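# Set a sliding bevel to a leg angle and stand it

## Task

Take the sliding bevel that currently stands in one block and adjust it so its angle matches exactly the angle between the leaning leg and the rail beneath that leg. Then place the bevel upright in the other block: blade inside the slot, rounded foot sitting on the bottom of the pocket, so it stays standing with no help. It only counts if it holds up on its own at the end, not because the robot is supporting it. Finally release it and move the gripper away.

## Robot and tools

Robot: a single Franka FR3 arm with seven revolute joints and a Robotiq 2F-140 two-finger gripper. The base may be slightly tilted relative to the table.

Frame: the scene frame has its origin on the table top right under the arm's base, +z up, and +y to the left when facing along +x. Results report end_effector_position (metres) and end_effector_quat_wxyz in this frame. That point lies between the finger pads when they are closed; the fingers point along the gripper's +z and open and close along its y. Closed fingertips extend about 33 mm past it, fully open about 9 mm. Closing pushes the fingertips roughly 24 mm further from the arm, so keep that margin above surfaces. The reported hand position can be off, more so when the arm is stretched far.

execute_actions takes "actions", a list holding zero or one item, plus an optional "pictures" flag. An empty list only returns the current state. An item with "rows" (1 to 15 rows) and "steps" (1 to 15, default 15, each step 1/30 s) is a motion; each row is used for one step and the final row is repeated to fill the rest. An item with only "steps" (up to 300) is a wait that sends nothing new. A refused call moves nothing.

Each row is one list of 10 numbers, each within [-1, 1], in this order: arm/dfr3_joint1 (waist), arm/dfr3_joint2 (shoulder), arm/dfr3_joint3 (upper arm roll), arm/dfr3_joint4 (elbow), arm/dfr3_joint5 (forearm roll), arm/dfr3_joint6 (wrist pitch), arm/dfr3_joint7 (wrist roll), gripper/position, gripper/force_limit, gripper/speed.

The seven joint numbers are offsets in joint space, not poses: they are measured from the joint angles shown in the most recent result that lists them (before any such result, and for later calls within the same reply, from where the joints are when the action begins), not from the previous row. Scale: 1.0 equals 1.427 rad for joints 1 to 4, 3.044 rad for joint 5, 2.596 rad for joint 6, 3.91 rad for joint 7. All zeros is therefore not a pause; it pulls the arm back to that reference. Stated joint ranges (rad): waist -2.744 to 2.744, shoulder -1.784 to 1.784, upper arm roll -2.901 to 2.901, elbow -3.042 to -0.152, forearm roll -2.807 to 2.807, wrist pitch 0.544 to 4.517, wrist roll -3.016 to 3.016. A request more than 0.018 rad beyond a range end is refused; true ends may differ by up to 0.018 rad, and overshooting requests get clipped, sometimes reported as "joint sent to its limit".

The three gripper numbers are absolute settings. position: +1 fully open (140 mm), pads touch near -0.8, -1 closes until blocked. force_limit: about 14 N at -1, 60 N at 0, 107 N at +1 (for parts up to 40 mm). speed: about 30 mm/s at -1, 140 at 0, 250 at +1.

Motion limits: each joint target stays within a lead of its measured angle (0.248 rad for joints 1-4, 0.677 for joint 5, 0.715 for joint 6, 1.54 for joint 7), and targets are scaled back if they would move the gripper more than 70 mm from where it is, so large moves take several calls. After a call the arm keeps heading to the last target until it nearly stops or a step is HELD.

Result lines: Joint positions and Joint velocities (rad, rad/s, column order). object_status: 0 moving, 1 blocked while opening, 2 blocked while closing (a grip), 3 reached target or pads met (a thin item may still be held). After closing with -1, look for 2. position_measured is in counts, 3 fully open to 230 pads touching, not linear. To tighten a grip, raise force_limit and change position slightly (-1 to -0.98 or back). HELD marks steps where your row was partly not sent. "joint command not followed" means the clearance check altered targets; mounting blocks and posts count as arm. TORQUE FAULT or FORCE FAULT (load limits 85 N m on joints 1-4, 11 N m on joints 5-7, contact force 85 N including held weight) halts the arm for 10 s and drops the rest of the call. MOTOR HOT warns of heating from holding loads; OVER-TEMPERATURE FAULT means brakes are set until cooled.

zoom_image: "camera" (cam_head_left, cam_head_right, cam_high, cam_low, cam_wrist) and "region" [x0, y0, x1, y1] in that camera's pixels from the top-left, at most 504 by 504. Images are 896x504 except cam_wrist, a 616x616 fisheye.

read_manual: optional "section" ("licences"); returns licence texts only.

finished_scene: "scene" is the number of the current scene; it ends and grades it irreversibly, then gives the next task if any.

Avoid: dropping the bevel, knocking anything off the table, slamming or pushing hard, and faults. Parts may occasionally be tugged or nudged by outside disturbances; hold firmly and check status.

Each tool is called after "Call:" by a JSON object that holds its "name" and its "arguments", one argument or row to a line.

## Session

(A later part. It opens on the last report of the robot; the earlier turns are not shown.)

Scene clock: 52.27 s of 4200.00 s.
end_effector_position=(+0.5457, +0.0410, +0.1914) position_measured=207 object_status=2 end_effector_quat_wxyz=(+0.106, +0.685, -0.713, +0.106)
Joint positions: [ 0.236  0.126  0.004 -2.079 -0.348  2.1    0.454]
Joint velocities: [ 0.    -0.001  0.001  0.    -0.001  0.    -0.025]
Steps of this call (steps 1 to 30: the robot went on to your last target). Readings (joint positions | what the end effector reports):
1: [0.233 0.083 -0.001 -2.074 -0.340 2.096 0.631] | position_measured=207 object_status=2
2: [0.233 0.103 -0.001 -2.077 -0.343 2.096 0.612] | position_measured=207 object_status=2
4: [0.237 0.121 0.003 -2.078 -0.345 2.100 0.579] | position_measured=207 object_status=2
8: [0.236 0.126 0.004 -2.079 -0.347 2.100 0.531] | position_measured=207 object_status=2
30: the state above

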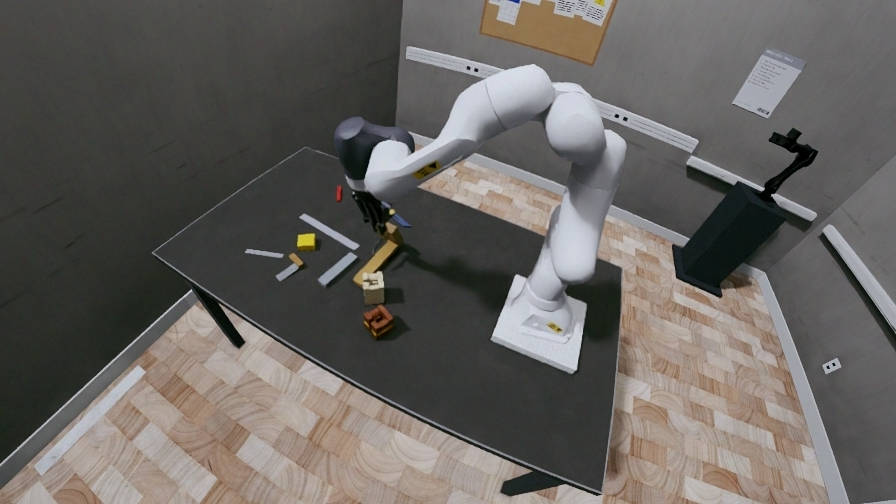

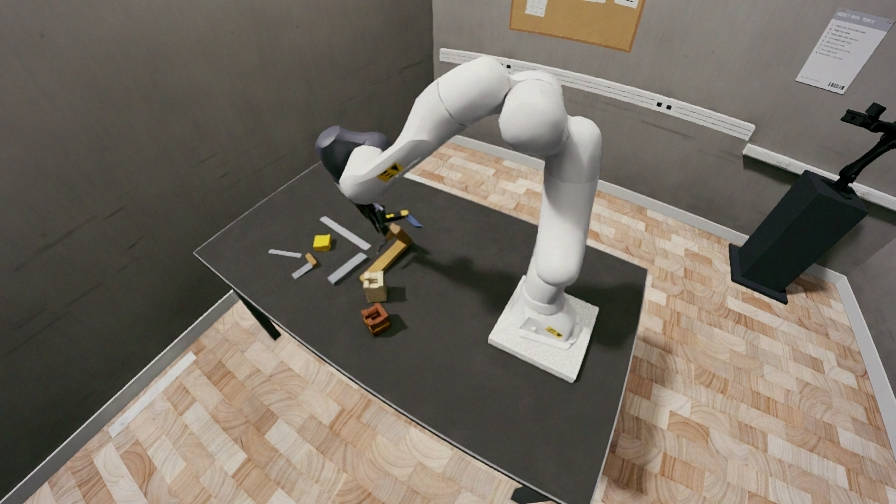

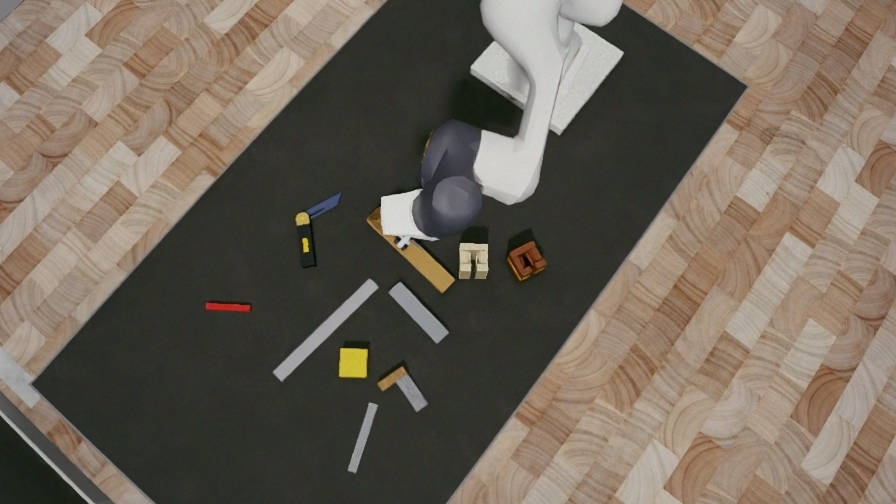

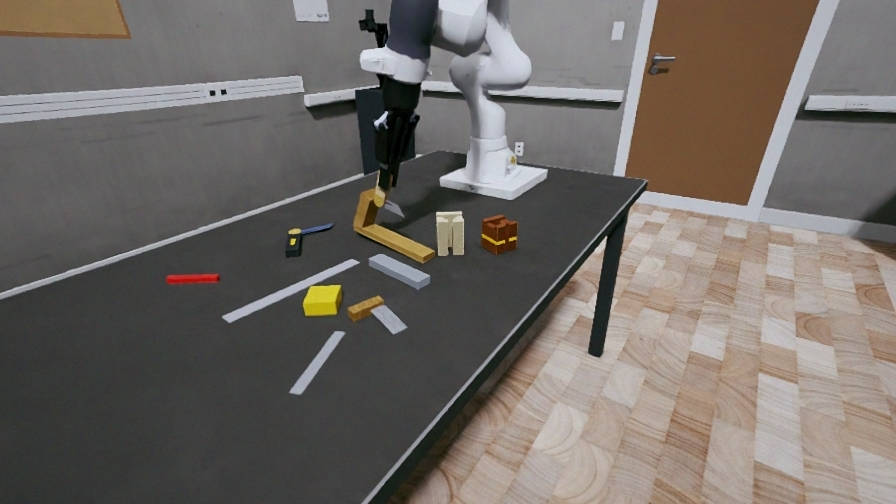

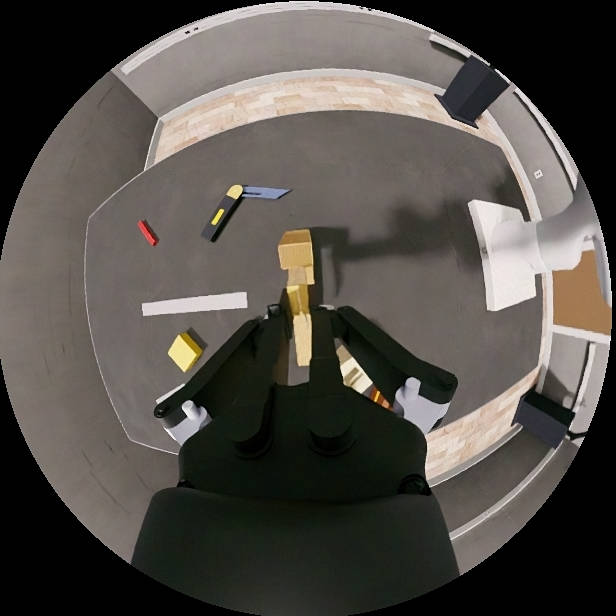

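Call:
{"name": "execute_actions", "arguments": {
  "actions": [
    {"rows":[[0.008,0,0,0,0,0,0,-1,0,0],[0.016,0.003,0,0,0,0,0.005,-1,0,0],[0.023,0.008,0,0,0,0.004,0.01,-1,0,0],[0.029,0.013,0,0,-0.003,0.008,0.015,-1,0,0],[0.029,0.018,0,-0.001,-0.006,0.01,0.02,-1,0,0],[0.029,0.023,0,-0.002,-0.009,0.013,0.025,-1,0,0],[0.029,0.028,0,-0.003,-0.012,0.013,0.032,-1,0,0],[0.029,0.033,0,-0.004,-0.015,0.013,0.032,-1,0,0],[0.029,0.038,0,-0.005,-0.018,0.013,0.032,-1,0,0],[0.029,0.043,0,-0.005,-0.021,0.013,0.032,-1,0,0],[0.029,0.048,0,-0.005,-0.025,0.013,0.032,-1,0,0],[0.029,0.053,0,-0.005,-0.029,0.013,0.032,-1,0,0],[0.029,0.058,0,-0.005,-0.033,0.013,0.032,-1,0,0],[0.029,0.063,0,-0.005,-0.037,0.013,0.032,-1,0,0],[0.029,0.067,0,-0.005,-0.0405,0.013,0.033,-1,0,0]]}
  ],
  "pictures": false
}}

Call:
{"name": "execute_actions", "arguments": {
  "actions": [
    {"steps":20}
  ]
}}

Call:
{"name": "zoom_image", "arguments": {
  "camera": "cam_low",
  "region": [345, 165, 435, 255]
}}

Call:
{"name": "zoom_image", "arguments": {
  "camera": "cam_wrist",
  "region": [220, 190, 380, 380]
}}

Scene clock: 66.53 s of 4200.00 s.
end_effector_position=(+0.5429, +0.0480, +0.1522) position_measured=207 object_status=2 end_effector_quat_wxyz=(+0.136, +0.691, -0.699, +0.127)
Joint positions: [ 0.277  0.207  0.005 -2.083 -0.433  2.126  0.536]
Joint velocities: [-0.001  0.205  0.    -0.008 -0.297  0.016  0.138]
Steps of this call (steps 1 to 15: the robot went on to your last target; steps 16 to 90: nothing new was sent; then 10.77 s passed at rest; steps 91 to 105: all 15 steps of this action). Readings (joint positions | what the end effector reports):
91: [0.238 0.126 0.003 -2.079 -0.348 2.100 0.447] | position_measured=207 object_status=2
92: [0.242 0.127 0.002 -2.079 -0.348 2.100 0.448] | position_measured=207 object_status=2
94: [0.255 0.131 0.002 -2.079 -0.349 2.103 0.458] | position_measured=207 object_status=2
98: [0.275 0.156 0.005 -2.079 -0.369 2.117 0.492] | position_measured=207 object_status=2
105: the state above

Scene clock: 67.20 s of 4200.00 s.
end_effector_position=(+0.5434, +0.0413, +0.1456) position_measured=207 object_status=2 end_effector_quat_wxyz=(+0.144, +0.685, -0.701, +0.139)
Joint positions: [ 0.277  0.223  0.005 -2.085 -0.468  2.129  0.573]
Joint velocities: [-0.001 -0.001  0.    -0.    -0.002 -0.     0.015]
Steps of this call (steps 1 to 20: the robot went on to your last target). Readings (joint positions | what the end effector reports):
1: [0.277 0.213 0.005 -2.084 -0.442 2.127 0.540] | position_measured=207 object_status=2
2: [0.277 0.218 0.005 -2.085 -0.448 2.127 0.544] | position_measured=207 object_status=2
4: [0.277 0.222 0.005 -2.085 -0.457 2.127 0.551] | position_measured=207 object_status=2
8: [0.277 0.223 0.005 -2.085 -0.464 2.128 0.560] | position_measured=207 object_status=2
20: the state above

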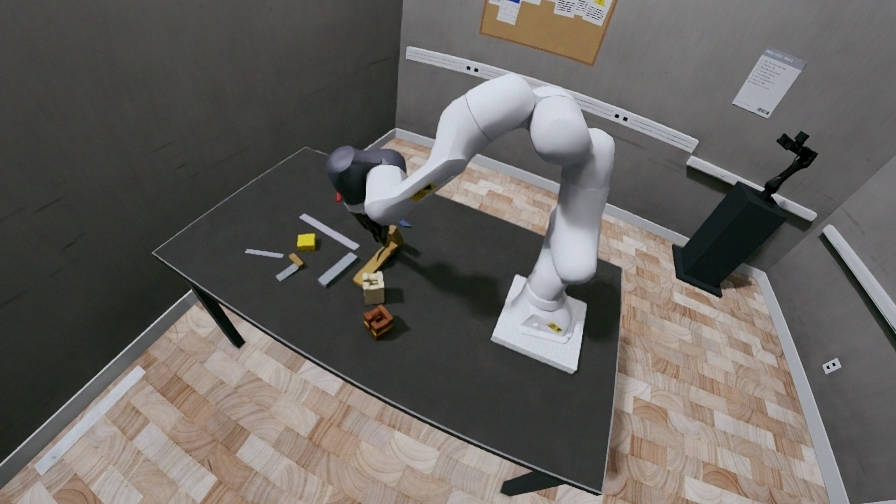

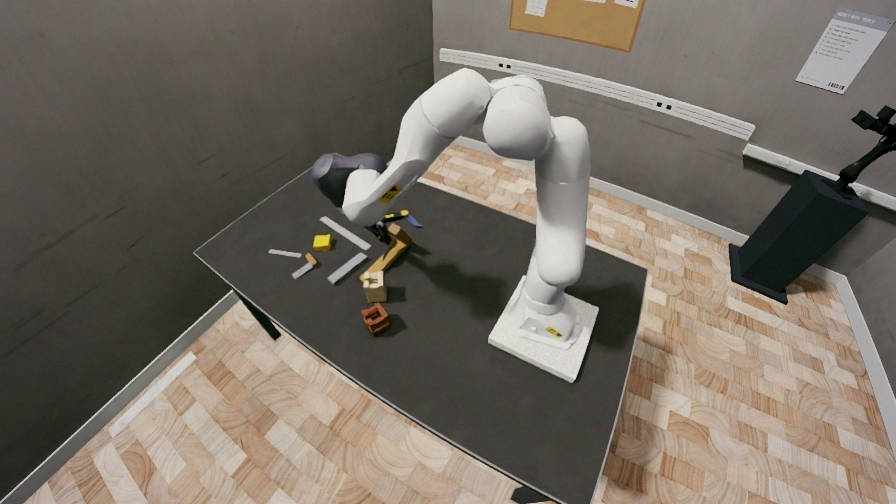

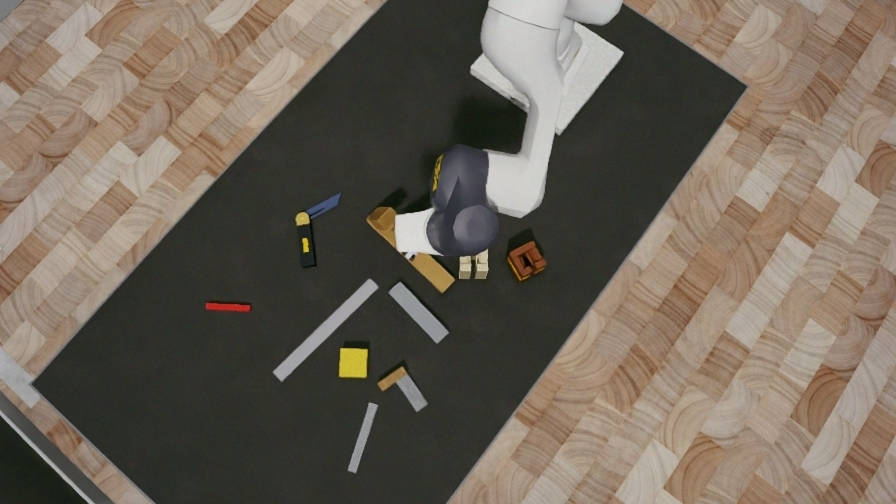

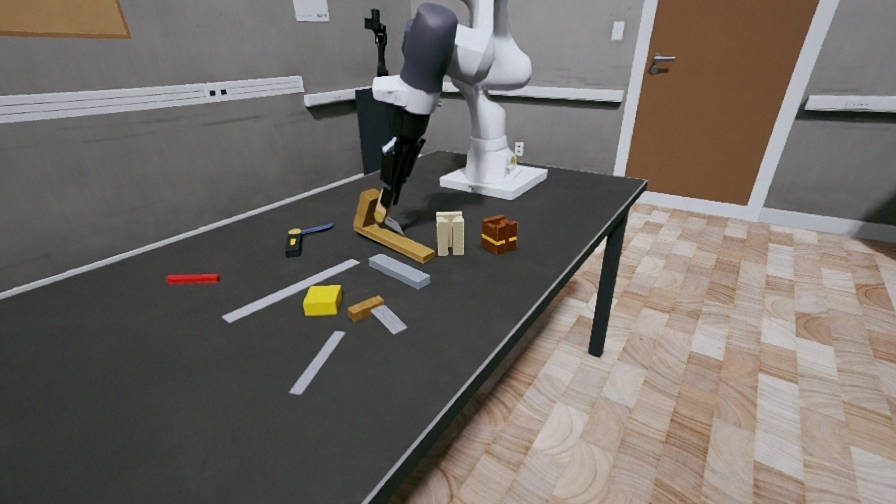

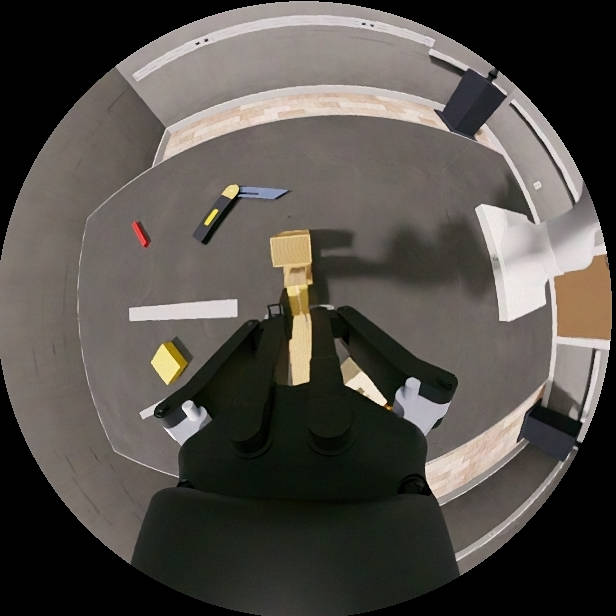

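Region (345, 165, 435, 255) of cam_low's 896x504 image, scaled by 5.600, with more detail than that image has.

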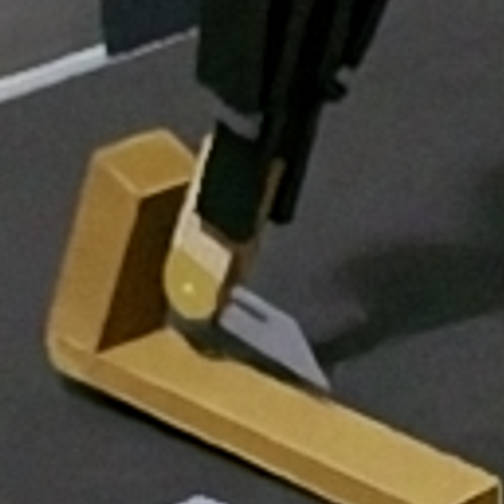

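Region (220, 190, 380, 380) of cam_wrist's 616x616 image, scaled by 2.653, with more detail than that image has; it fills the left 424 columns of this view, and the rest is white.

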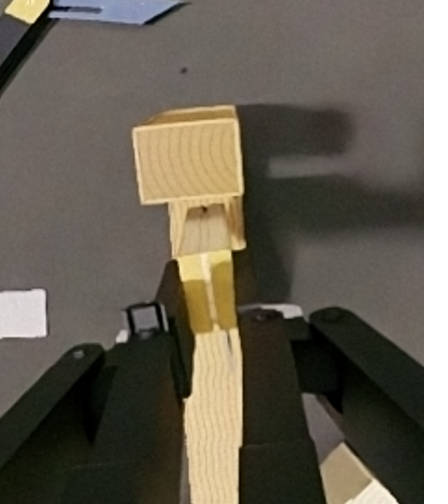

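Call:
{"name": "execute_actions", "arguments": {
  "actions": [
    {"rows":[[-0.003,0.003,0,0.004,0,0.006,0.004,-1,0,0],[-0.006,0.006,0,0.007,0,0.006,0.004,-1,0,0],[-0.009,0.009,0,0.01,0,0.006,0.004,-1,0,0],[-0.012,0.012,0,0.01,0,0.006,0.004,-1,0,0],[-0.015,0.015,0,0.01,0,0.006,0.004,-1,0,0],[-0.018,0.018,0,0.01,0,0.006,0.004,-1,0,0],[-0.021,0.018,0,0.01,0,0.006,0.004,-1,0,0],[-0.024,0.018,0,0.01,0,0.006,0.004,-1,0,0]]}
  ],
  "pictures": false
}}

Call:
{"name": "execute_actions", "arguments": {
  "actions": [
    {"rows":[[-0.003,0,0,0,0,0,0,-1,0,0],[-0.005,0,0,0,0,0,0,-1,0,0],[-0.007,0,0,0,0,0,0,-1,0,0]],"steps":10}
  ],
  "pictures": false
}}

Call:
{"name": "execute_actions", "arguments": {
  "actions": [
    {"rows":[[-0.003,0,0,0,0,0,0,-1,0,0],[-0.005,0,0,0,0,0,0,-1,0,0],[-0.007,0,0,0,0,0,0,-1,0,0]],"steps":10}
  ]
}}

Call:
{"name": "zoom_image", "arguments": {
  "camera": "cam_low",
  "region": [345, 175, 415, 245]
}}

Call:
{"name": "zoom_image", "arguments": {
  "camera": "cam_wrist",
  "region": [250, 230, 350, 350]
}}

Scene clock: 75.43 s of 4200.00 s.
end_effector_position=(+0.5474, +0.0252, +0.1360) position_measured=207 object_status=2 end_effector_quat_wxyz=(+0.147, +0.672, -0.714, +0.135)
Joint positions: [ 0.244  0.249  0.005 -2.074 -0.468  2.14   0.582]
Joint velocities: [ 0.     0.    -0.001  0.001  0.     0.005  0.004]
Steps of this call (steps 1 to 15: the robot went on to your last target; steps 16 to 90: nothing new was sent; then 4.73 s passed at rest; steps 91 to 105: all 15 steps of this action). Readings (joint positions | what the end effector reports):
91: [0.277 0.224 0.005 -2.085 -0.468 2.131 0.578] | position_measured=207 object_status=2
92: [0.276 0.225 0.005 -2.083 -0.468 2.133 0.578] | position_measured=207 object_status=2
94: [0.271 0.231 0.005 -2.078 -0.468 2.136 0.579] | position_measured=207 object_status=2
98: [0.255 0.244 0.005 -2.074 -0.468 2.139 0.581] | position_measured=207 object_status=2
105: the state above

Scene clock: 75.77 s of 4200.00 s.
end_effector_position=(+0.5476, +0.0233, +0.1359) position_measured=207 object_status=2 end_effector_quat_wxyz=(+0.147, +0.670, -0.715, +0.134)
Joint positions: [ 0.239  0.249  0.006 -2.074 -0.467  2.14   0.582]
Joint velocities: [ 0.001 -0.     0.002 -0.002 -0.     0.    -0.   ]
Steps of this call (steps 1 to 10: all 10 steps of this action). Readings (joint positions | what the end effector reports):
1: [0.244 0.249 0.005 -2.074 -0.468 2.140 0.582] | position_measured=207 object_status=2
2: [0.243 0.249 0.005 -2.074 -0.468 2.140 0.582] | position_measured=207 object_status=2
4: [0.240 0.249 0.005 -2.074 -0.468 2.140 0.582] | position_measured=207 object_status=2
8: [0.239 0.249 0.006 -2.074 -0.467 2.140 0.582] | position_measured=207 object_status=2
10: the state above

Scene clock: 76.10 s of 4200.00 s.
end_effector_position=(+0.5477, +0.0231, +0.1358) position_measured=207 object_status=2 end_effector_quat_wxyz=(+0.146, +0.670, -0.716, +0.133)
Joint positions: [ 0.236  0.249  0.008 -2.074 -0.466  2.141  0.582]
Joint velocities: [-0.001 -0.001  0.002 -0.001 -0.     0.001 -0.001]
Steps of this call (steps 1 to 10: all 10 steps of this action). Readings (joint positions | what the end effector reports):
1: [0.239 0.249 0.006 -2.074 -0.467 2.140 0.582] | position_measured=207 object_status=2
2: [0.239 0.249 0.006 -2.074 -0.467 2.140 0.582] | position_measured=207 object_status=2
4: [0.237 0.249 0.007 -2.074 -0.467 2.141 0.582] | position_measured=207 object_status=2
8: [0.236 0.249 0.008 -2.074 -0.466 2.141 0.582] | position_measured=207 object_status=2
10: the state above

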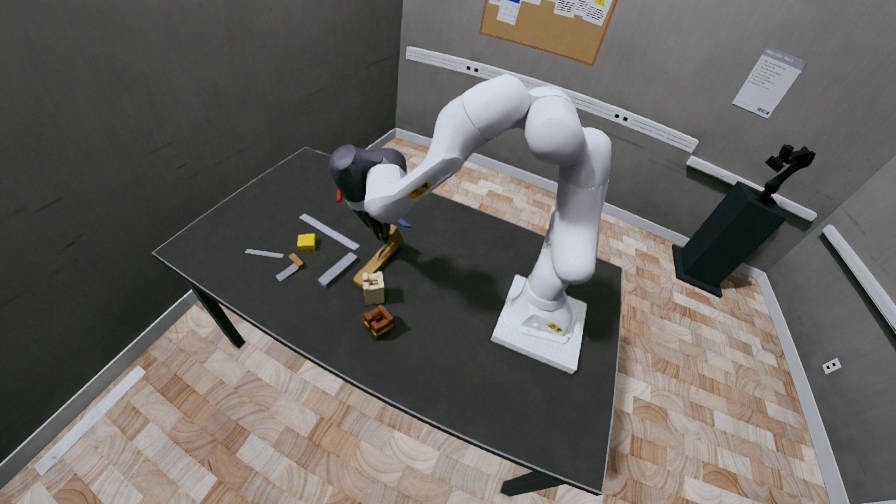

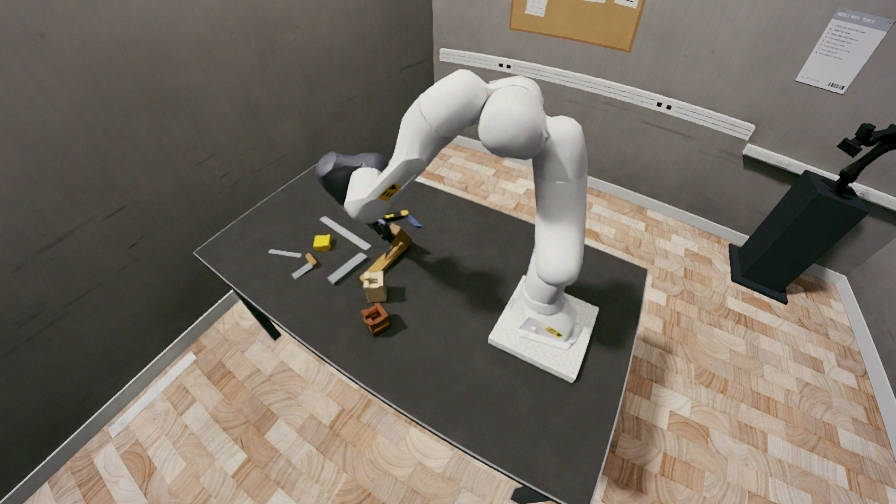

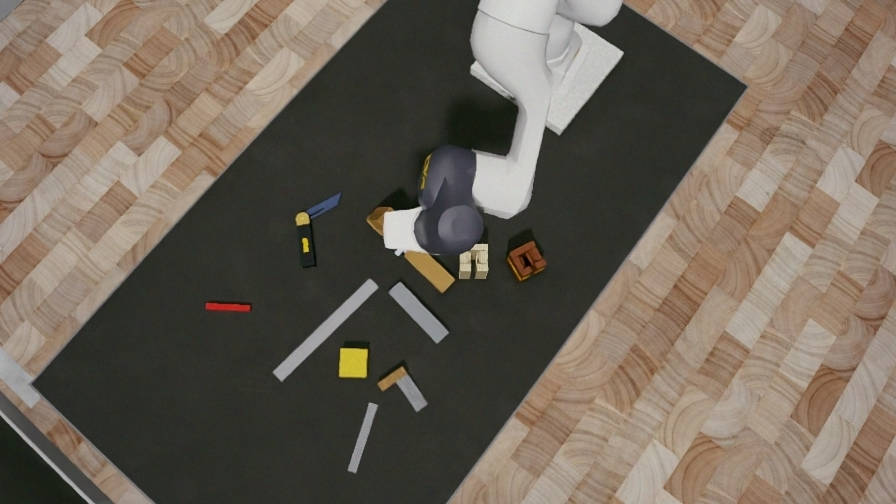

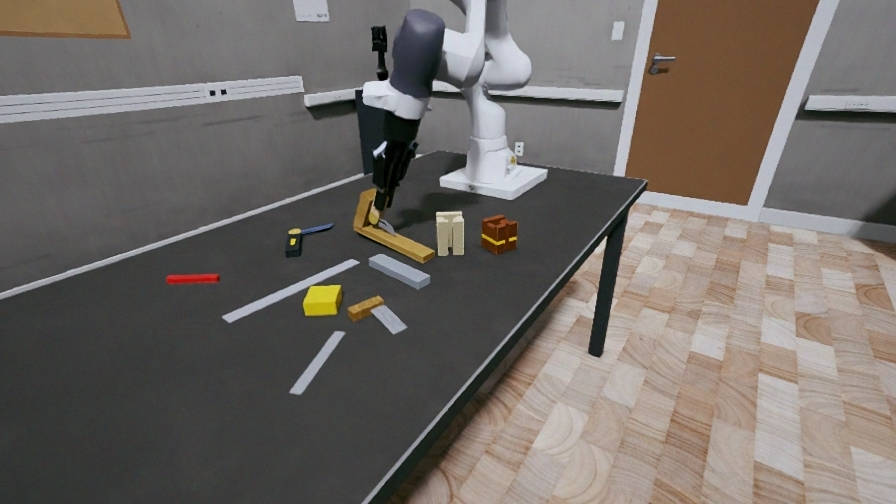

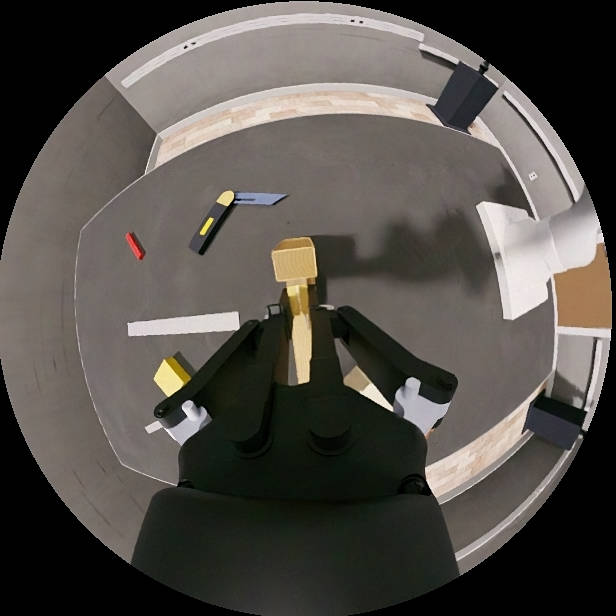

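Region (345, 175, 415, 245) of cam_low's 896x504 image, scaled by 7.200, with more detail than that image has.

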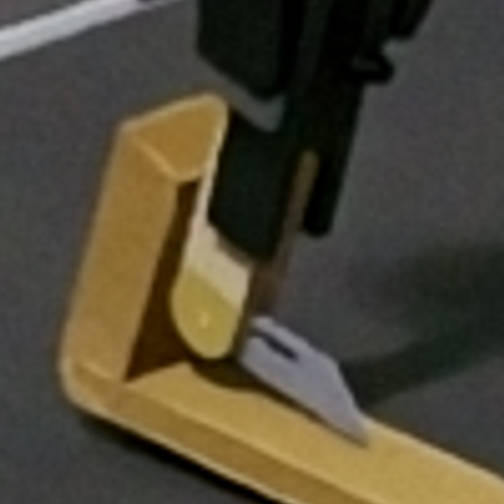

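Region (250, 230, 350, 350) of cam_wrist's 616x616 image, scaled by 4.200, with more detail than that image has.

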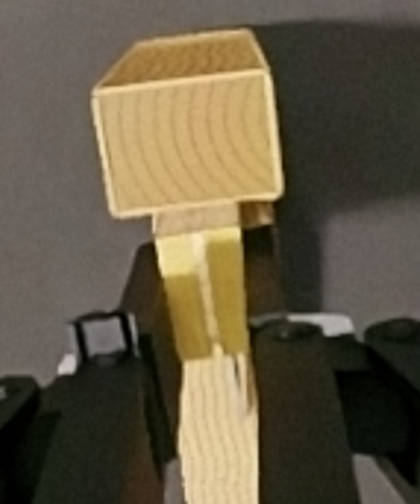

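Call:
{"name": "execute_actions", "arguments": {
  "actions": [
    {"rows":[[0.008,0,0,0,-0.004,-0.005,0.01,-1,0,0],[0.016,0,0,0,-0.01,-0.0105,0.01,-1,0,0]]}
  ],
  "pictures": false
}}

Call:
{"name": "execute_actions", "arguments": {
  "actions": [
    {"rows":[[-0.003,0,-0.002,0,0,0,0,-1,0,0],[-0.005,0,-0.002,0,0,0,0,-1,0,0],[-0.008,0,-0.002,0,0,0,0,-1,0,0]],"steps":12}
  ],
  "pictures": false
}}

Call:
{"name": "execute_actions", "arguments": {
  "actions": [
    {"rows":[[-0.004,0,-0.002,0,0.0036,0.0045,-0.0045,-1,0,0],[-0.004,0,-0.002,0,0.0036,0.0045,-0.0045,-1,0,0],[-0.004,0,-0.002,0,0.0036,0.0045,-0.0045,-1,0,0],[-0.008,0,-0.002,0,0.0036,0.0045,-0.0045,-1,0,0]]}
  ],
  "pictures": false
}}

Call:
{"name": "execute_actions", "arguments": {
  "actions": [
    {"rows":[[-0.004,0,-0.002,0,0.0036,0.0045,-0.0045,-1,0,0],[-0.004,0,-0.002,0,0.0036,0.0045,-0.0045,-1,0,0],[-0.004,0,-0.002,0,0.0036,0.0045,-0.0045,-1,0,0],[-0.008,0,-0.002,0,0.0036,0.0045,-0.0045,-1,0,0]]}
  ],
  "pictures": false
}}

Call:
{"name": "execute_actions", "arguments": {
  "actions": [
    {"rows":[[-0.004,0,-0.002,0,0.0036,0.0045,-0.0045,-1,0,0],[-0.004,0,-0.002,0,0.0036,0.0045,-0.0045,-1,0,0],[-0.004,0,-0.002,0,0.0036,0.0045,-0.0045,-1,0,0],[-0.008,0,-0.002,0,0.0036,0.0045,-0.0045,-1,0,0]]}
  ],
  "pictures": false
}}

Call:
{"name": "execute_actions", "arguments": {
  "actions": [
    {"rows":[[-0.004,0,-0.002,0,0.0036,0.0045,-0.0045,-1,0,0],[-0.004,0,-0.002,0,0.0036,0.0045,-0.0045,-1,0,0],[-0.004,0,-0.002,0,0.0036,0.0045,-0.0045,-1,0,0],[-0.008,0,-0.002,0,0.0036,0.0045,-0.0045,-1,0,0]]}
  ],
  "pictures": false
}}

Scene clock: 88.60 s of 4200.00 s.
end_effector_position=(+0.5442, +0.0263, +0.1377) position_measured=207 object_status=2 end_effector_quat_wxyz=(+0.156, +0.670, -0.711, +0.145)
Joint positions: [ 0.257  0.249  0.008 -2.074 -0.493  2.12   0.609]
Joint velocities: [-0.     0.    -0.002  0.    -0.003 -0.01   0.022]
Steps of this call (steps 1 to 15: the robot went on to your last target; steps 16 to 90: nothing new was sent; then 9.00 s passed at rest; steps 91 to 105: all 15 steps of this action). Readings (joint positions | what the end effector reports):
91: [0.237 0.249 0.008 -2.074 -0.468 2.140 0.585] | position_measured=207 object_status=2
92: [0.241 0.249 0.007 -2.074 -0.473 2.137 0.588] | position_measured=207 object_status=2
94: [0.251 0.249 0.008 -2.074 -0.482 2.131 0.594] | position_measured=207 object_status=2
98: [0.257 0.249 0.008 -2.074 -0.490 2.124 0.601] | position_measured=207 object_status=2
105: the state above

Scene clock: 89.00 s of 4200.00 s.
end_effector_position=(+0.5447, +0.0252, +0.1374) position_measured=207 object_status=2 end_effector_quat_wxyz=(+0.155, +0.669, -0.713, +0.143)
Joint positions: [ 0.253  0.249  0.009 -2.074 -0.491  2.122  0.609]
Joint velocities: [ 0.001 -0.     0.003  0.     0.001  0.001  0.   ]
Steps of this call (steps 1 to 12: all 12 steps of this action). Readings (joint positions | what the end effector reports):
1: [0.257 0.249 0.008 -2.074 -0.493 2.119 0.609] | position_measured=207 object_status=2
2: [0.256 0.249 0.008 -2.074 -0.493 2.120 0.609] | position_measured=207 object_status=2
4: [0.255 0.249 0.009 -2.074 -0.492 2.121 0.609] | position_measured=207 object_status=2
8: [0.253 0.249 0.009 -2.074 -0.491 2.122 0.609] | position_measured=207 object_status=2
12: the state above

Scene clock: 89.50 s of 4200.00 s.
end_effector_position=(+0.5460, +0.0242, +0.1367) position_measured=207 object_status=2 end_effector_quat_wxyz=(+0.151, +0.668, -0.715, +0.139)
Joint positions: [ 0.245  0.249  0.009 -2.074 -0.48   2.131  0.6  ]
Joint velocities: [-0.001  0.002 -0.    -0.001  0.     0.002 -0.009]
Steps of this call (steps 1 to 15: all 15 steps of this action). Readings (joint positions | what the end effector reports):
1: [0.253 0.249 0.009 -2.074 -0.489 2.123 0.608] | position_measured=207 object_status=2
2: [0.252 0.249 0.009 -2.074 -0.487 2.124 0.607] | position_measured=207 object_status=2
4: [0.250 0.249 0.009 -2.074 -0.485 2.126 0.605] | position_measured=207 object_status=2
8: [0.246 0.249 0.009 -2.074 -0.481 2.129 0.602] | position_measured=207 object_status=2
15: the state above

Scene clock: 90.00 s of 4200.00 s.
end_effector_position=(+0.5475, +0.0233, +0.1359) position_measured=207 object_status=2 end_effector_quat_wxyz=(+0.147, +0.668, -0.717, +0.135)
Joint positions: [ 0.238  0.249  0.008 -2.074 -0.47   2.139  0.591]
Joint velocities: [-0.002 -0.     0.002 -0.001  0.002  0.002 -0.008]
Steps of this call (steps 1 to 15: all 15 steps of this action). Readings (joint positions | what the end effector reports):
1: [0.245 0.249 0.009 -2.074 -0.479 2.132 0.599] | position_measured=207 object_status=2
2: [0.244 0.249 0.008 -2.074 -0.477 2.133 0.597] | position_measured=207 object_status=2
4: [0.242 0.249 0.008 -2.074 -0.475 2.135 0.596] | position_measured=207 object_status=2
8: [0.239 0.249 0.008 -2.074 -0.471 2.138 0.593] | position_measured=207 object_status=2
15: the state above

Scene clock: 90.50 s of 4200.00 s.
end_effector_position=(+0.5489, +0.0225, +0.1353) position_measured=207 object_status=2 end_effector_quat_wxyz=(+0.142, +0.667, -0.719, +0.131)
Joint positions: [ 0.231  0.249  0.008 -2.074 -0.459  2.148  0.581]
Joint velocities: [-0.     0.001 -0.     0.001  0.     0.001 -0.006]
Steps of this call (steps 1 to 15: all 15 steps of this action). Readings (joint positions | what the end effector reports):
1: [0.238 0.249 0.008 -2.074 -0.468 2.140 0.589] | position_measured=207 object_status=2
2: [0.237 0.249 0.008 -2.074 -0.466 2.142 0.588] | position_measured=207 object_status=2
4: [0.234 0.249 0.008 -2.074 -0.464 2.143 0.586] | position_measured=207 object_status=2
8: [0.232 0.249 0.008 -2.074 -0.460 2.147 0.584] | position_measured=207 object_status=2
15: the state above

Scene clock: 91.00 s of 4200.00 s.
end_effector_position=(+0.5503, +0.0218, +0.1346) position_measured=207 object_status=2 end_effector_quat_wxyz=(+0.138, +0.667, -0.721, +0.127)
Joint positions: [ 0.224  0.249  0.007 -2.074 -0.448  2.156  0.572]
Joint velocities: [-0.002  0.001 -0.001  0.     0.002  0.001 -0.007]
Steps of this call (steps 1 to 15: all 15 steps of this action). Readings (joint positions | what the end effector reports):
1: [0.230 0.249 0.008 -2.074 -0.457 2.149 0.580] | position_measured=207 object_status=2
2: [0.229 0.249 0.008 -2.074 -0.456 2.150 0.579] | position_measured=207 object_status=2
4: [0.227 0.249 0.007 -2.074 -0.454 2.152 0.577] | position_measured=207 object_status=2
8: [0.224 0.249 0.007 -2.074 -0.450 2.155 0.575] | position_measured=207 object_status=2
15: the state above

Call:
{"name": "execute_actions", "arguments": {
  "actions": [
    {"rows":[[0.01,0,0,0,-0.004,-0.005,0.01,-1,0,0],[0.02,0,0,0,-0.01,-0.012,0.021,-1,0,0],[0.03,0,0,0,-0.016,-0.02,0.021,-1,0,0],[0.043,0,0,0,-0.025,-0.025,0.021,-1,0,0]]}
  ],
  "pictures": false
}}

Call:
{"name": "execute_actions", "arguments": {
  "actions": [
    {"steps":10}
  ],
  "pictures": false
}}

Call:
{"name": "execute_actions", "arguments": {
  "actions": [
    {"rows":[[-0.003,0,-0.002,0,0,0,0,-1,0,0],[-0.005,0,-0.002,0,0,0,0,-1,0,0],[-0.007,0,-0.002,0,0,0,0,-1,0,0]],"steps":12}
  ],
  "pictures": false
}}

Call:
{"name": "execute_actions", "arguments": {
  "actions": [
    {"rows":[[-0.004,0,-0.002,0,0.0036,0.0045,-0.0045,-1,0,0],[-0.004,0,-0.002,0,0.0036,0.0045,-0.0045,-1,0,0],[-0.004,0,-0.002,0,0.0036,0.0045,-0.0045,-1,0,0],[-0.009,0,-0.002,0,0.0036,0.0045,-0.0045,-1,0,0]]}
  ],
  "pictures": false
}}

Call:
{"name": "execute_actions", "arguments": {
  "actions": [
    {"rows":[[-0.004,0,-0.002,0,0.0036,0.0045,-0.0045,-1,0,0],[-0.004,0,-0.002,0,0.0036,0.0045,-0.0045,-1,0,0],[-0.004,0,-0.002,0,0.0036,0.0045,-0.0045,-1,0,0],[-0.009,0,-0.002,0,0.0036,0.0045,-0.0045,-1,0,0]]}
  ],
  "pictures": false
}}

Call:
{"name": "execute_actions", "arguments": {
  "actions": [
    {"rows":[[-0.004,0,-0.002,0,0.0036,0.0045,-0.0045,-1,0,0],[-0.004,0,-0.002,0,0.0036,0.0045,-0.0045,-1,0,0],[-0.004,0,-0.002,0,0.0036,0.0045,-0.0045,-1,0,0],[-0.009,0,-0.002,0,0.0036,0.0045,-0.0045,-1,0,0]]}
  ],
  "pictures": false
}}

Scene clock: 101.57 s of 4200.00 s.
end_effector_position=(+0.5414, +0.0336, +0.1398) position_measured=207 object_status=2 end_effector_quat_wxyz=(+0.165, +0.675, -0.702, +0.157)
Joint positions: [ 0.285  0.249  0.009 -2.074 -0.52   2.1    0.632]
Joint velocities: [ 0.    -0.    -0.001 -0.001 -0.018 -0.028  0.054]
Steps of this call (steps 1 to 15: the robot went on to your last target; steps 16 to 90: nothing new was sent; then 7.07 s passed at rest; steps 91 to 105: all 15 steps of this action). Readings (joint positions | what the end effector reports):
91: [0.225 0.249 0.007 -2.074 -0.450 2.156 0.573] | position_measured=207 object_status=2
92: [0.231 0.249 0.006 -2.074 -0.456 2.151 0.581] | position_measured=207 object_status=2
94: [0.250 0.249 0.004 -2.074 -0.478 2.135 0.594] | position_measured=207 object_status=2
98: [0.281 0.249 0.009 -2.074 -0.507 2.114 0.614] | position_measured=207 object_status=2
105: the state above

Scene clock: 101.90 s of 4200.00 s.
end_effector_position=(+0.5406, +0.0324, +0.1400) position_measured=207 object_status=2 end_effector_quat_wxyz=(+0.166, +0.671, -0.706, +0.158)
Joint positions: [ 0.285  0.249  0.009 -2.074 -0.522  2.096  0.643]
Joint velocities: [ 0.001 -0.     0.001 -0.002 -0.001 -0.004  0.017]
Steps of this call (steps 1 to 10: the robot went on to your last target). Readings (joint positions | what the end effector reports):
1: [0.285 0.249 0.009 -2.074 -0.520 2.099 0.634] | position_measured=207 object_status=2
2: [0.285 0.249 0.009 -2.074 -0.521 2.099 0.636] | position_measured=207 object_status=2
4: [0.285 0.249 0.009 -2.074 -0.521 2.098 0.638] | position_measured=207 object_status=2
8: [0.285 0.249 0.009 -2.074 -0.522 2.097 0.642] | position_measured=207 object_status=2
10: the state above

Scene clock: 102.30 s of 4200.00 s.
end_effector_position=(+0.5409, +0.0299, +0.1398) position_measured=207 object_status=2 end_effector_quat_wxyz=(+0.166, +0.669, -0.708, +0.157)
Joint positions: [ 0.28   0.249  0.009 -2.074 -0.521  2.097  0.643]
Joint velocities: [ 0.002 -0.     0.001  0.    -0.     0.001  0.   ]
Steps of this call (steps 1 to 12: all 12 steps of this action). Readings (joint positions | what the end effector reports):
1: [0.285 0.249 0.009 -2.074 -0.522 2.096 0.643] | position_measured=207 object_status=2
2: [0.284 0.249 0.009 -2.074 -0.522 2.096 0.643] | position_measured=207 object_status=2
4: [0.281 0.249 0.009 -2.074 -0.522 2.096 0.643] | position_measured=207 object_status=2
8: [0.280 0.249 0.009 -2.074 -0.521 2.097 0.643] | position_measured=207 object_status=2
12: the state above

Scene clock: 102.80 s of 4200.00 s.
end_effector_position=(+0.5423, +0.0283, +0.1389) position_measured=207 object_status=2 end_effector_quat_wxyz=(+0.162, +0.668, -0.710, +0.153)
Joint positions: [ 0.271  0.249  0.009 -2.074 -0.51   2.106  0.634]
Joint velocities: [-0.001 -0.002 -0.001 -0.001 -0.     0.002 -0.007]
Steps of this call (steps 1 to 15: all 15 steps of this action). Readings (joint positions | what the end effector reports):
1: [0.280 0.249 0.009 -2.074 -0.519 2.098 0.642] | position_measured=207 object_status=2
2: [0.279 0.249 0.009 -2.074 -0.517 2.100 0.641] | position_measured=207 object_status=2
4: [0.276 0.249 0.009 -2.074 -0.515 2.101 0.639] | position_measured=207 object_status=2
8: [0.272 0.249 0.009 -2.074 -0.511 2.105 0.637] | position_measured=207 object_status=2
15: the state above

Scene clock: 103.30 s of 4200.00 s.
end_effector_position=(+0.5437, +0.0267, +0.1380) position_measured=207 object_status=2 end_effector_quat_wxyz=(+0.158, +0.667, -0.713, +0.148)
Joint positions: [ 0.262  0.249  0.008 -2.074 -0.5    2.115  0.625]
Joint velocities: [-0.002  0.     0.    -0.002  0.     0.001 -0.007]
Steps of this call (steps 1 to 15: all 15 steps of this action). Readings (joint positions | what the end effector reports):
1: [0.270 0.249 0.009 -2.074 -0.508 2.107 0.633] | position_measured=207 object_status=2
2: [0.269 0.249 0.009 -2.074 -0.507 2.109 0.632] | position_measured=207 object_status=2
4: [0.267 0.249 0.008 -2.074 -0.504 2.111 0.630] | position_measured=207 object_status=2
8: [0.263 0.249 0.008 -2.074 -0.501 2.114 0.627] | position_measured=207 object_status=2
15: the state above

Scene clock: 103.80 s of 4200.00 s.
end_effector_position=(+0.5451, +0.0250, +0.1372) position_measured=207 object_status=2 end_effector_quat_wxyz=(+0.154, +0.666, -0.716, +0.143)
Joint positions: [ 0.252  0.249  0.008 -2.074 -0.489  2.124  0.616]
Joint velocities: [-0.    -0.002 -0.001  0.     0.002  0.002 -0.009]
Steps of this call (steps 1 to 15: all 15 steps of this action). Readings (joint positions | what the end effector reports):
1: [0.261 0.249 0.008 -2.074 -0.498 2.116 0.624] | position_measured=207 object_status=2
2: [0.260 0.249 0.008 -2.074 -0.496 2.118 0.623] | position_measured=207 object_status=2
4: [0.258 0.249 0.008 -2.074 -0.494 2.120 0.621] | position_measured=207 object_status=2
8: [0.254 0.249 0.008 -2.074 -0.490 2.123 0.618] | position_measured=207 object_status=2
15: the state above

Call:
{"name": "execute_actions", "arguments": {
  "actions": []
}}

Scene clock: 117.33 s of 4200.00 s.
end_effector_position=(+0.5452, +0.0250, +0.1372) position_measured=207 object_status=2 end_effector_quat_wxyz=(+0.154, +0.667, -0.715, +0.143)
Joint positions: [ 0.252  0.249  0.008 -2.074 -0.489  2.124  0.613]
Joint velocities: [-0.001  0.001 -0.002  0.001  0.    -0.001  0.002]
Steps of this call (steps 1 to 15: the robot went on to your last target; steps 16 to 90: nothing new was sent; then 10.53 s passed at rest). Readings (joint positions | what the end effector reports):
1: [0.252 0.249 0.008 -2.074 -0.489 2.124 0.615] | position_measured=207 object_status=2
2: [0.252 0.249 0.008 -2.074 -0.489 2.124 0.615] | position_measured=207 object_status=2
4: [0.252 0.249 0.008 -2.074 -0.489 2.124 0.615] | position_measured=207 object_status=2
8: [0.252 0.249 0.008 -2.074 -0.489 2.124 0.614] | position_measured=207 object_status=2
90: the state above
The arm was judged still, so your last target was given up. Only a new action makes it travel on or press farther. Fingers that are still opening or closing keep moving.

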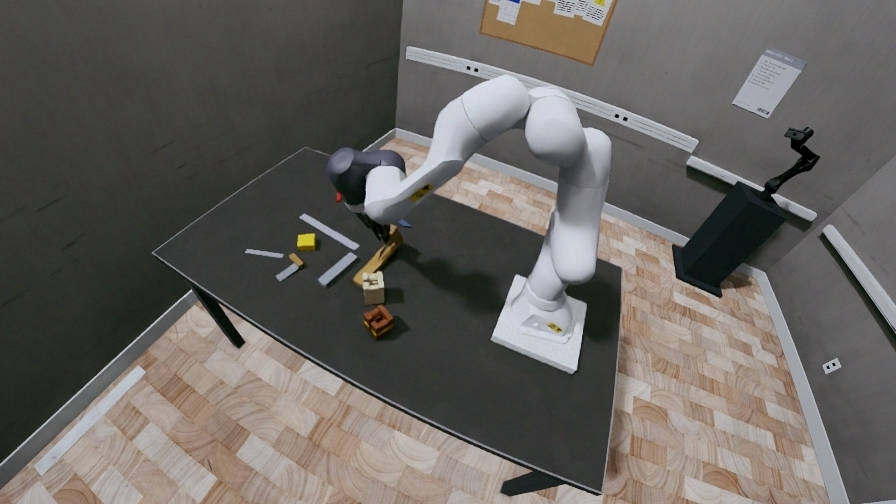

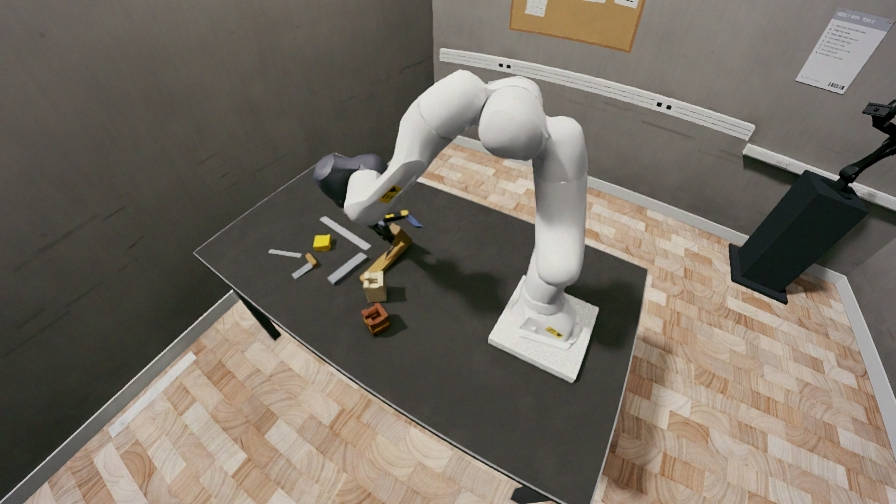

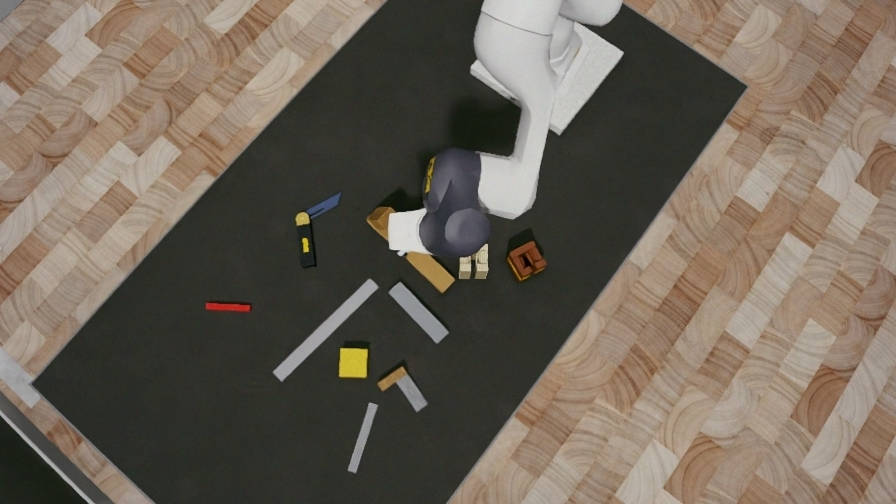

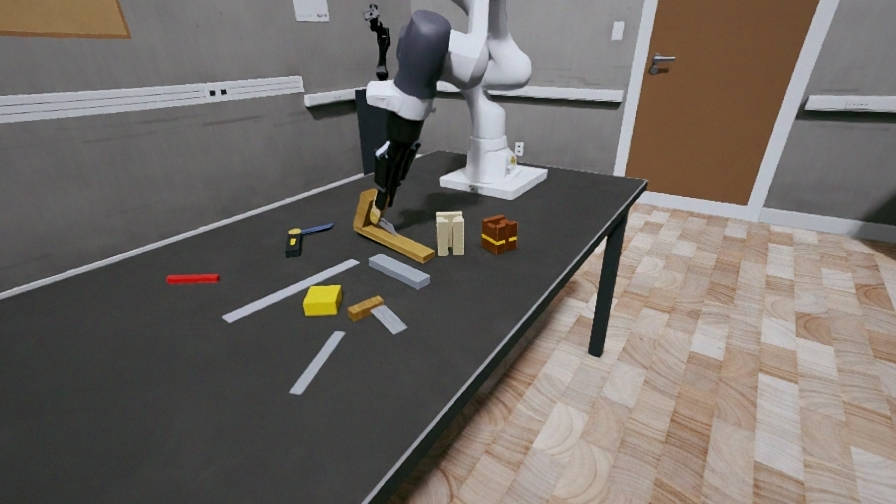

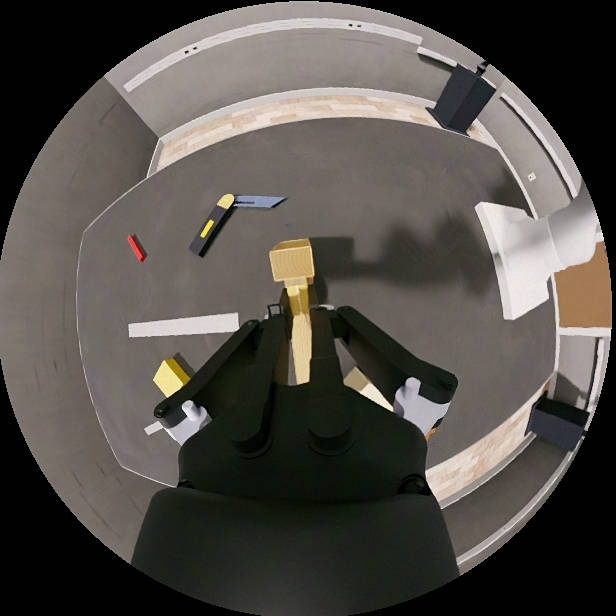

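Call:
{"name": "execute_actions", "arguments": {
  "actions": [
    {"rows":[[-0.003,0.003,0,-0.002,0,0.005,0],[-0.008,0.0075,0,-0.0045,0,0.0072,0,-1,0,0]]}
  ],
  "pictures": false
}}

Call:
{"name": "execute_actions", "arguments": {
  "actions": [
    {"rows":[[-0.003,0.003,0,-0.002,0,0.005,0,-1,0,0],[-0.008,0.0075,0,-0.0045,0,0.0072,0,-1,0,0]]}
  ],
  "pictures": false
}}

Call:
{"name": "execute_actions", "arguments": {
  "actions": [
    {"steps":15}
  ],
  "pictures": false
}}


Scene clock: 122.60 s of 4200.00 s.
end_effector_position=(+0.5455, +0.0218, +0.1315) position_measured=207 object_status=2 end_effector_quat_wxyz=(+0.153, +0.665, -0.717, +0.141)
Joint positions: [ 0.243  0.257  0.008 -2.078 -0.489  2.138  0.613]
Joint velocities: [-0.001 -0.001 -0.003 -0.     0.001  0.002  0.   ]
Steps of this call (steps 1 to 90: nothing new was sent; then 1.77 s passed at rest; steps 91 to 105: all 15 steps of this action). Readings (joint positions | what the end effector reports):
91: [0.252 0.249 0.008 -2.074 -0.489 2.126 0.613] | position_measured=207 object_status=2
92: [0.250 0.251 0.008 -2.075 -0.489 2.129 0.613] | position_measured=207 object_status=2
94: [0.246 0.255 0.008 -2.076 -0.489 2.132 0.613] | position_measured=207 object_status=2
98: [0.243 0.257 0.008 -2.077 -0.489 2.136 0.613] | position_measured=207 object_status=2
105: the state above

Scene clock: 123.10 s of 4200.00 s.
end_effector_position=(+0.5455, +0.0218, +0.1314) position_measured=207 object_status=2 end_effector_quat_wxyz=(+0.153, +0.665, -0.717, +0.141)
Joint positions: [ 0.243  0.257  0.008 -2.078 -0.489  2.138  0.613]
Joint velocities: [ 0.     0.001  0.001  0.001 -0.001  0.001 -0.   ]
Steps of this call (steps 1 to 15: the robot went on to your last target). Readings (joint positions | what the end effector reports):
1: [0.243 0.257 0.008 -2.078 -0.489 2.138 0.613] | position_measured=207 object_status=2
2: [0.243 0.257 0.008 -2.078 -0.489 2.138 0.613] | position_measured=207 object_status=2
4: [0.243 0.257 0.008 -2.078 -0.489 2.138 0.613] | position_measured=207 object_status=2
8: [0.243 0.257 0.008 -2.078 -0.489 2.138 0.613] | position_measured=207 object_status=2
15: the state above
The arm was judged still, so your last target was given up. Only a new action makes it travel on or press farther. Fingers that are still opening or closing keep moving.


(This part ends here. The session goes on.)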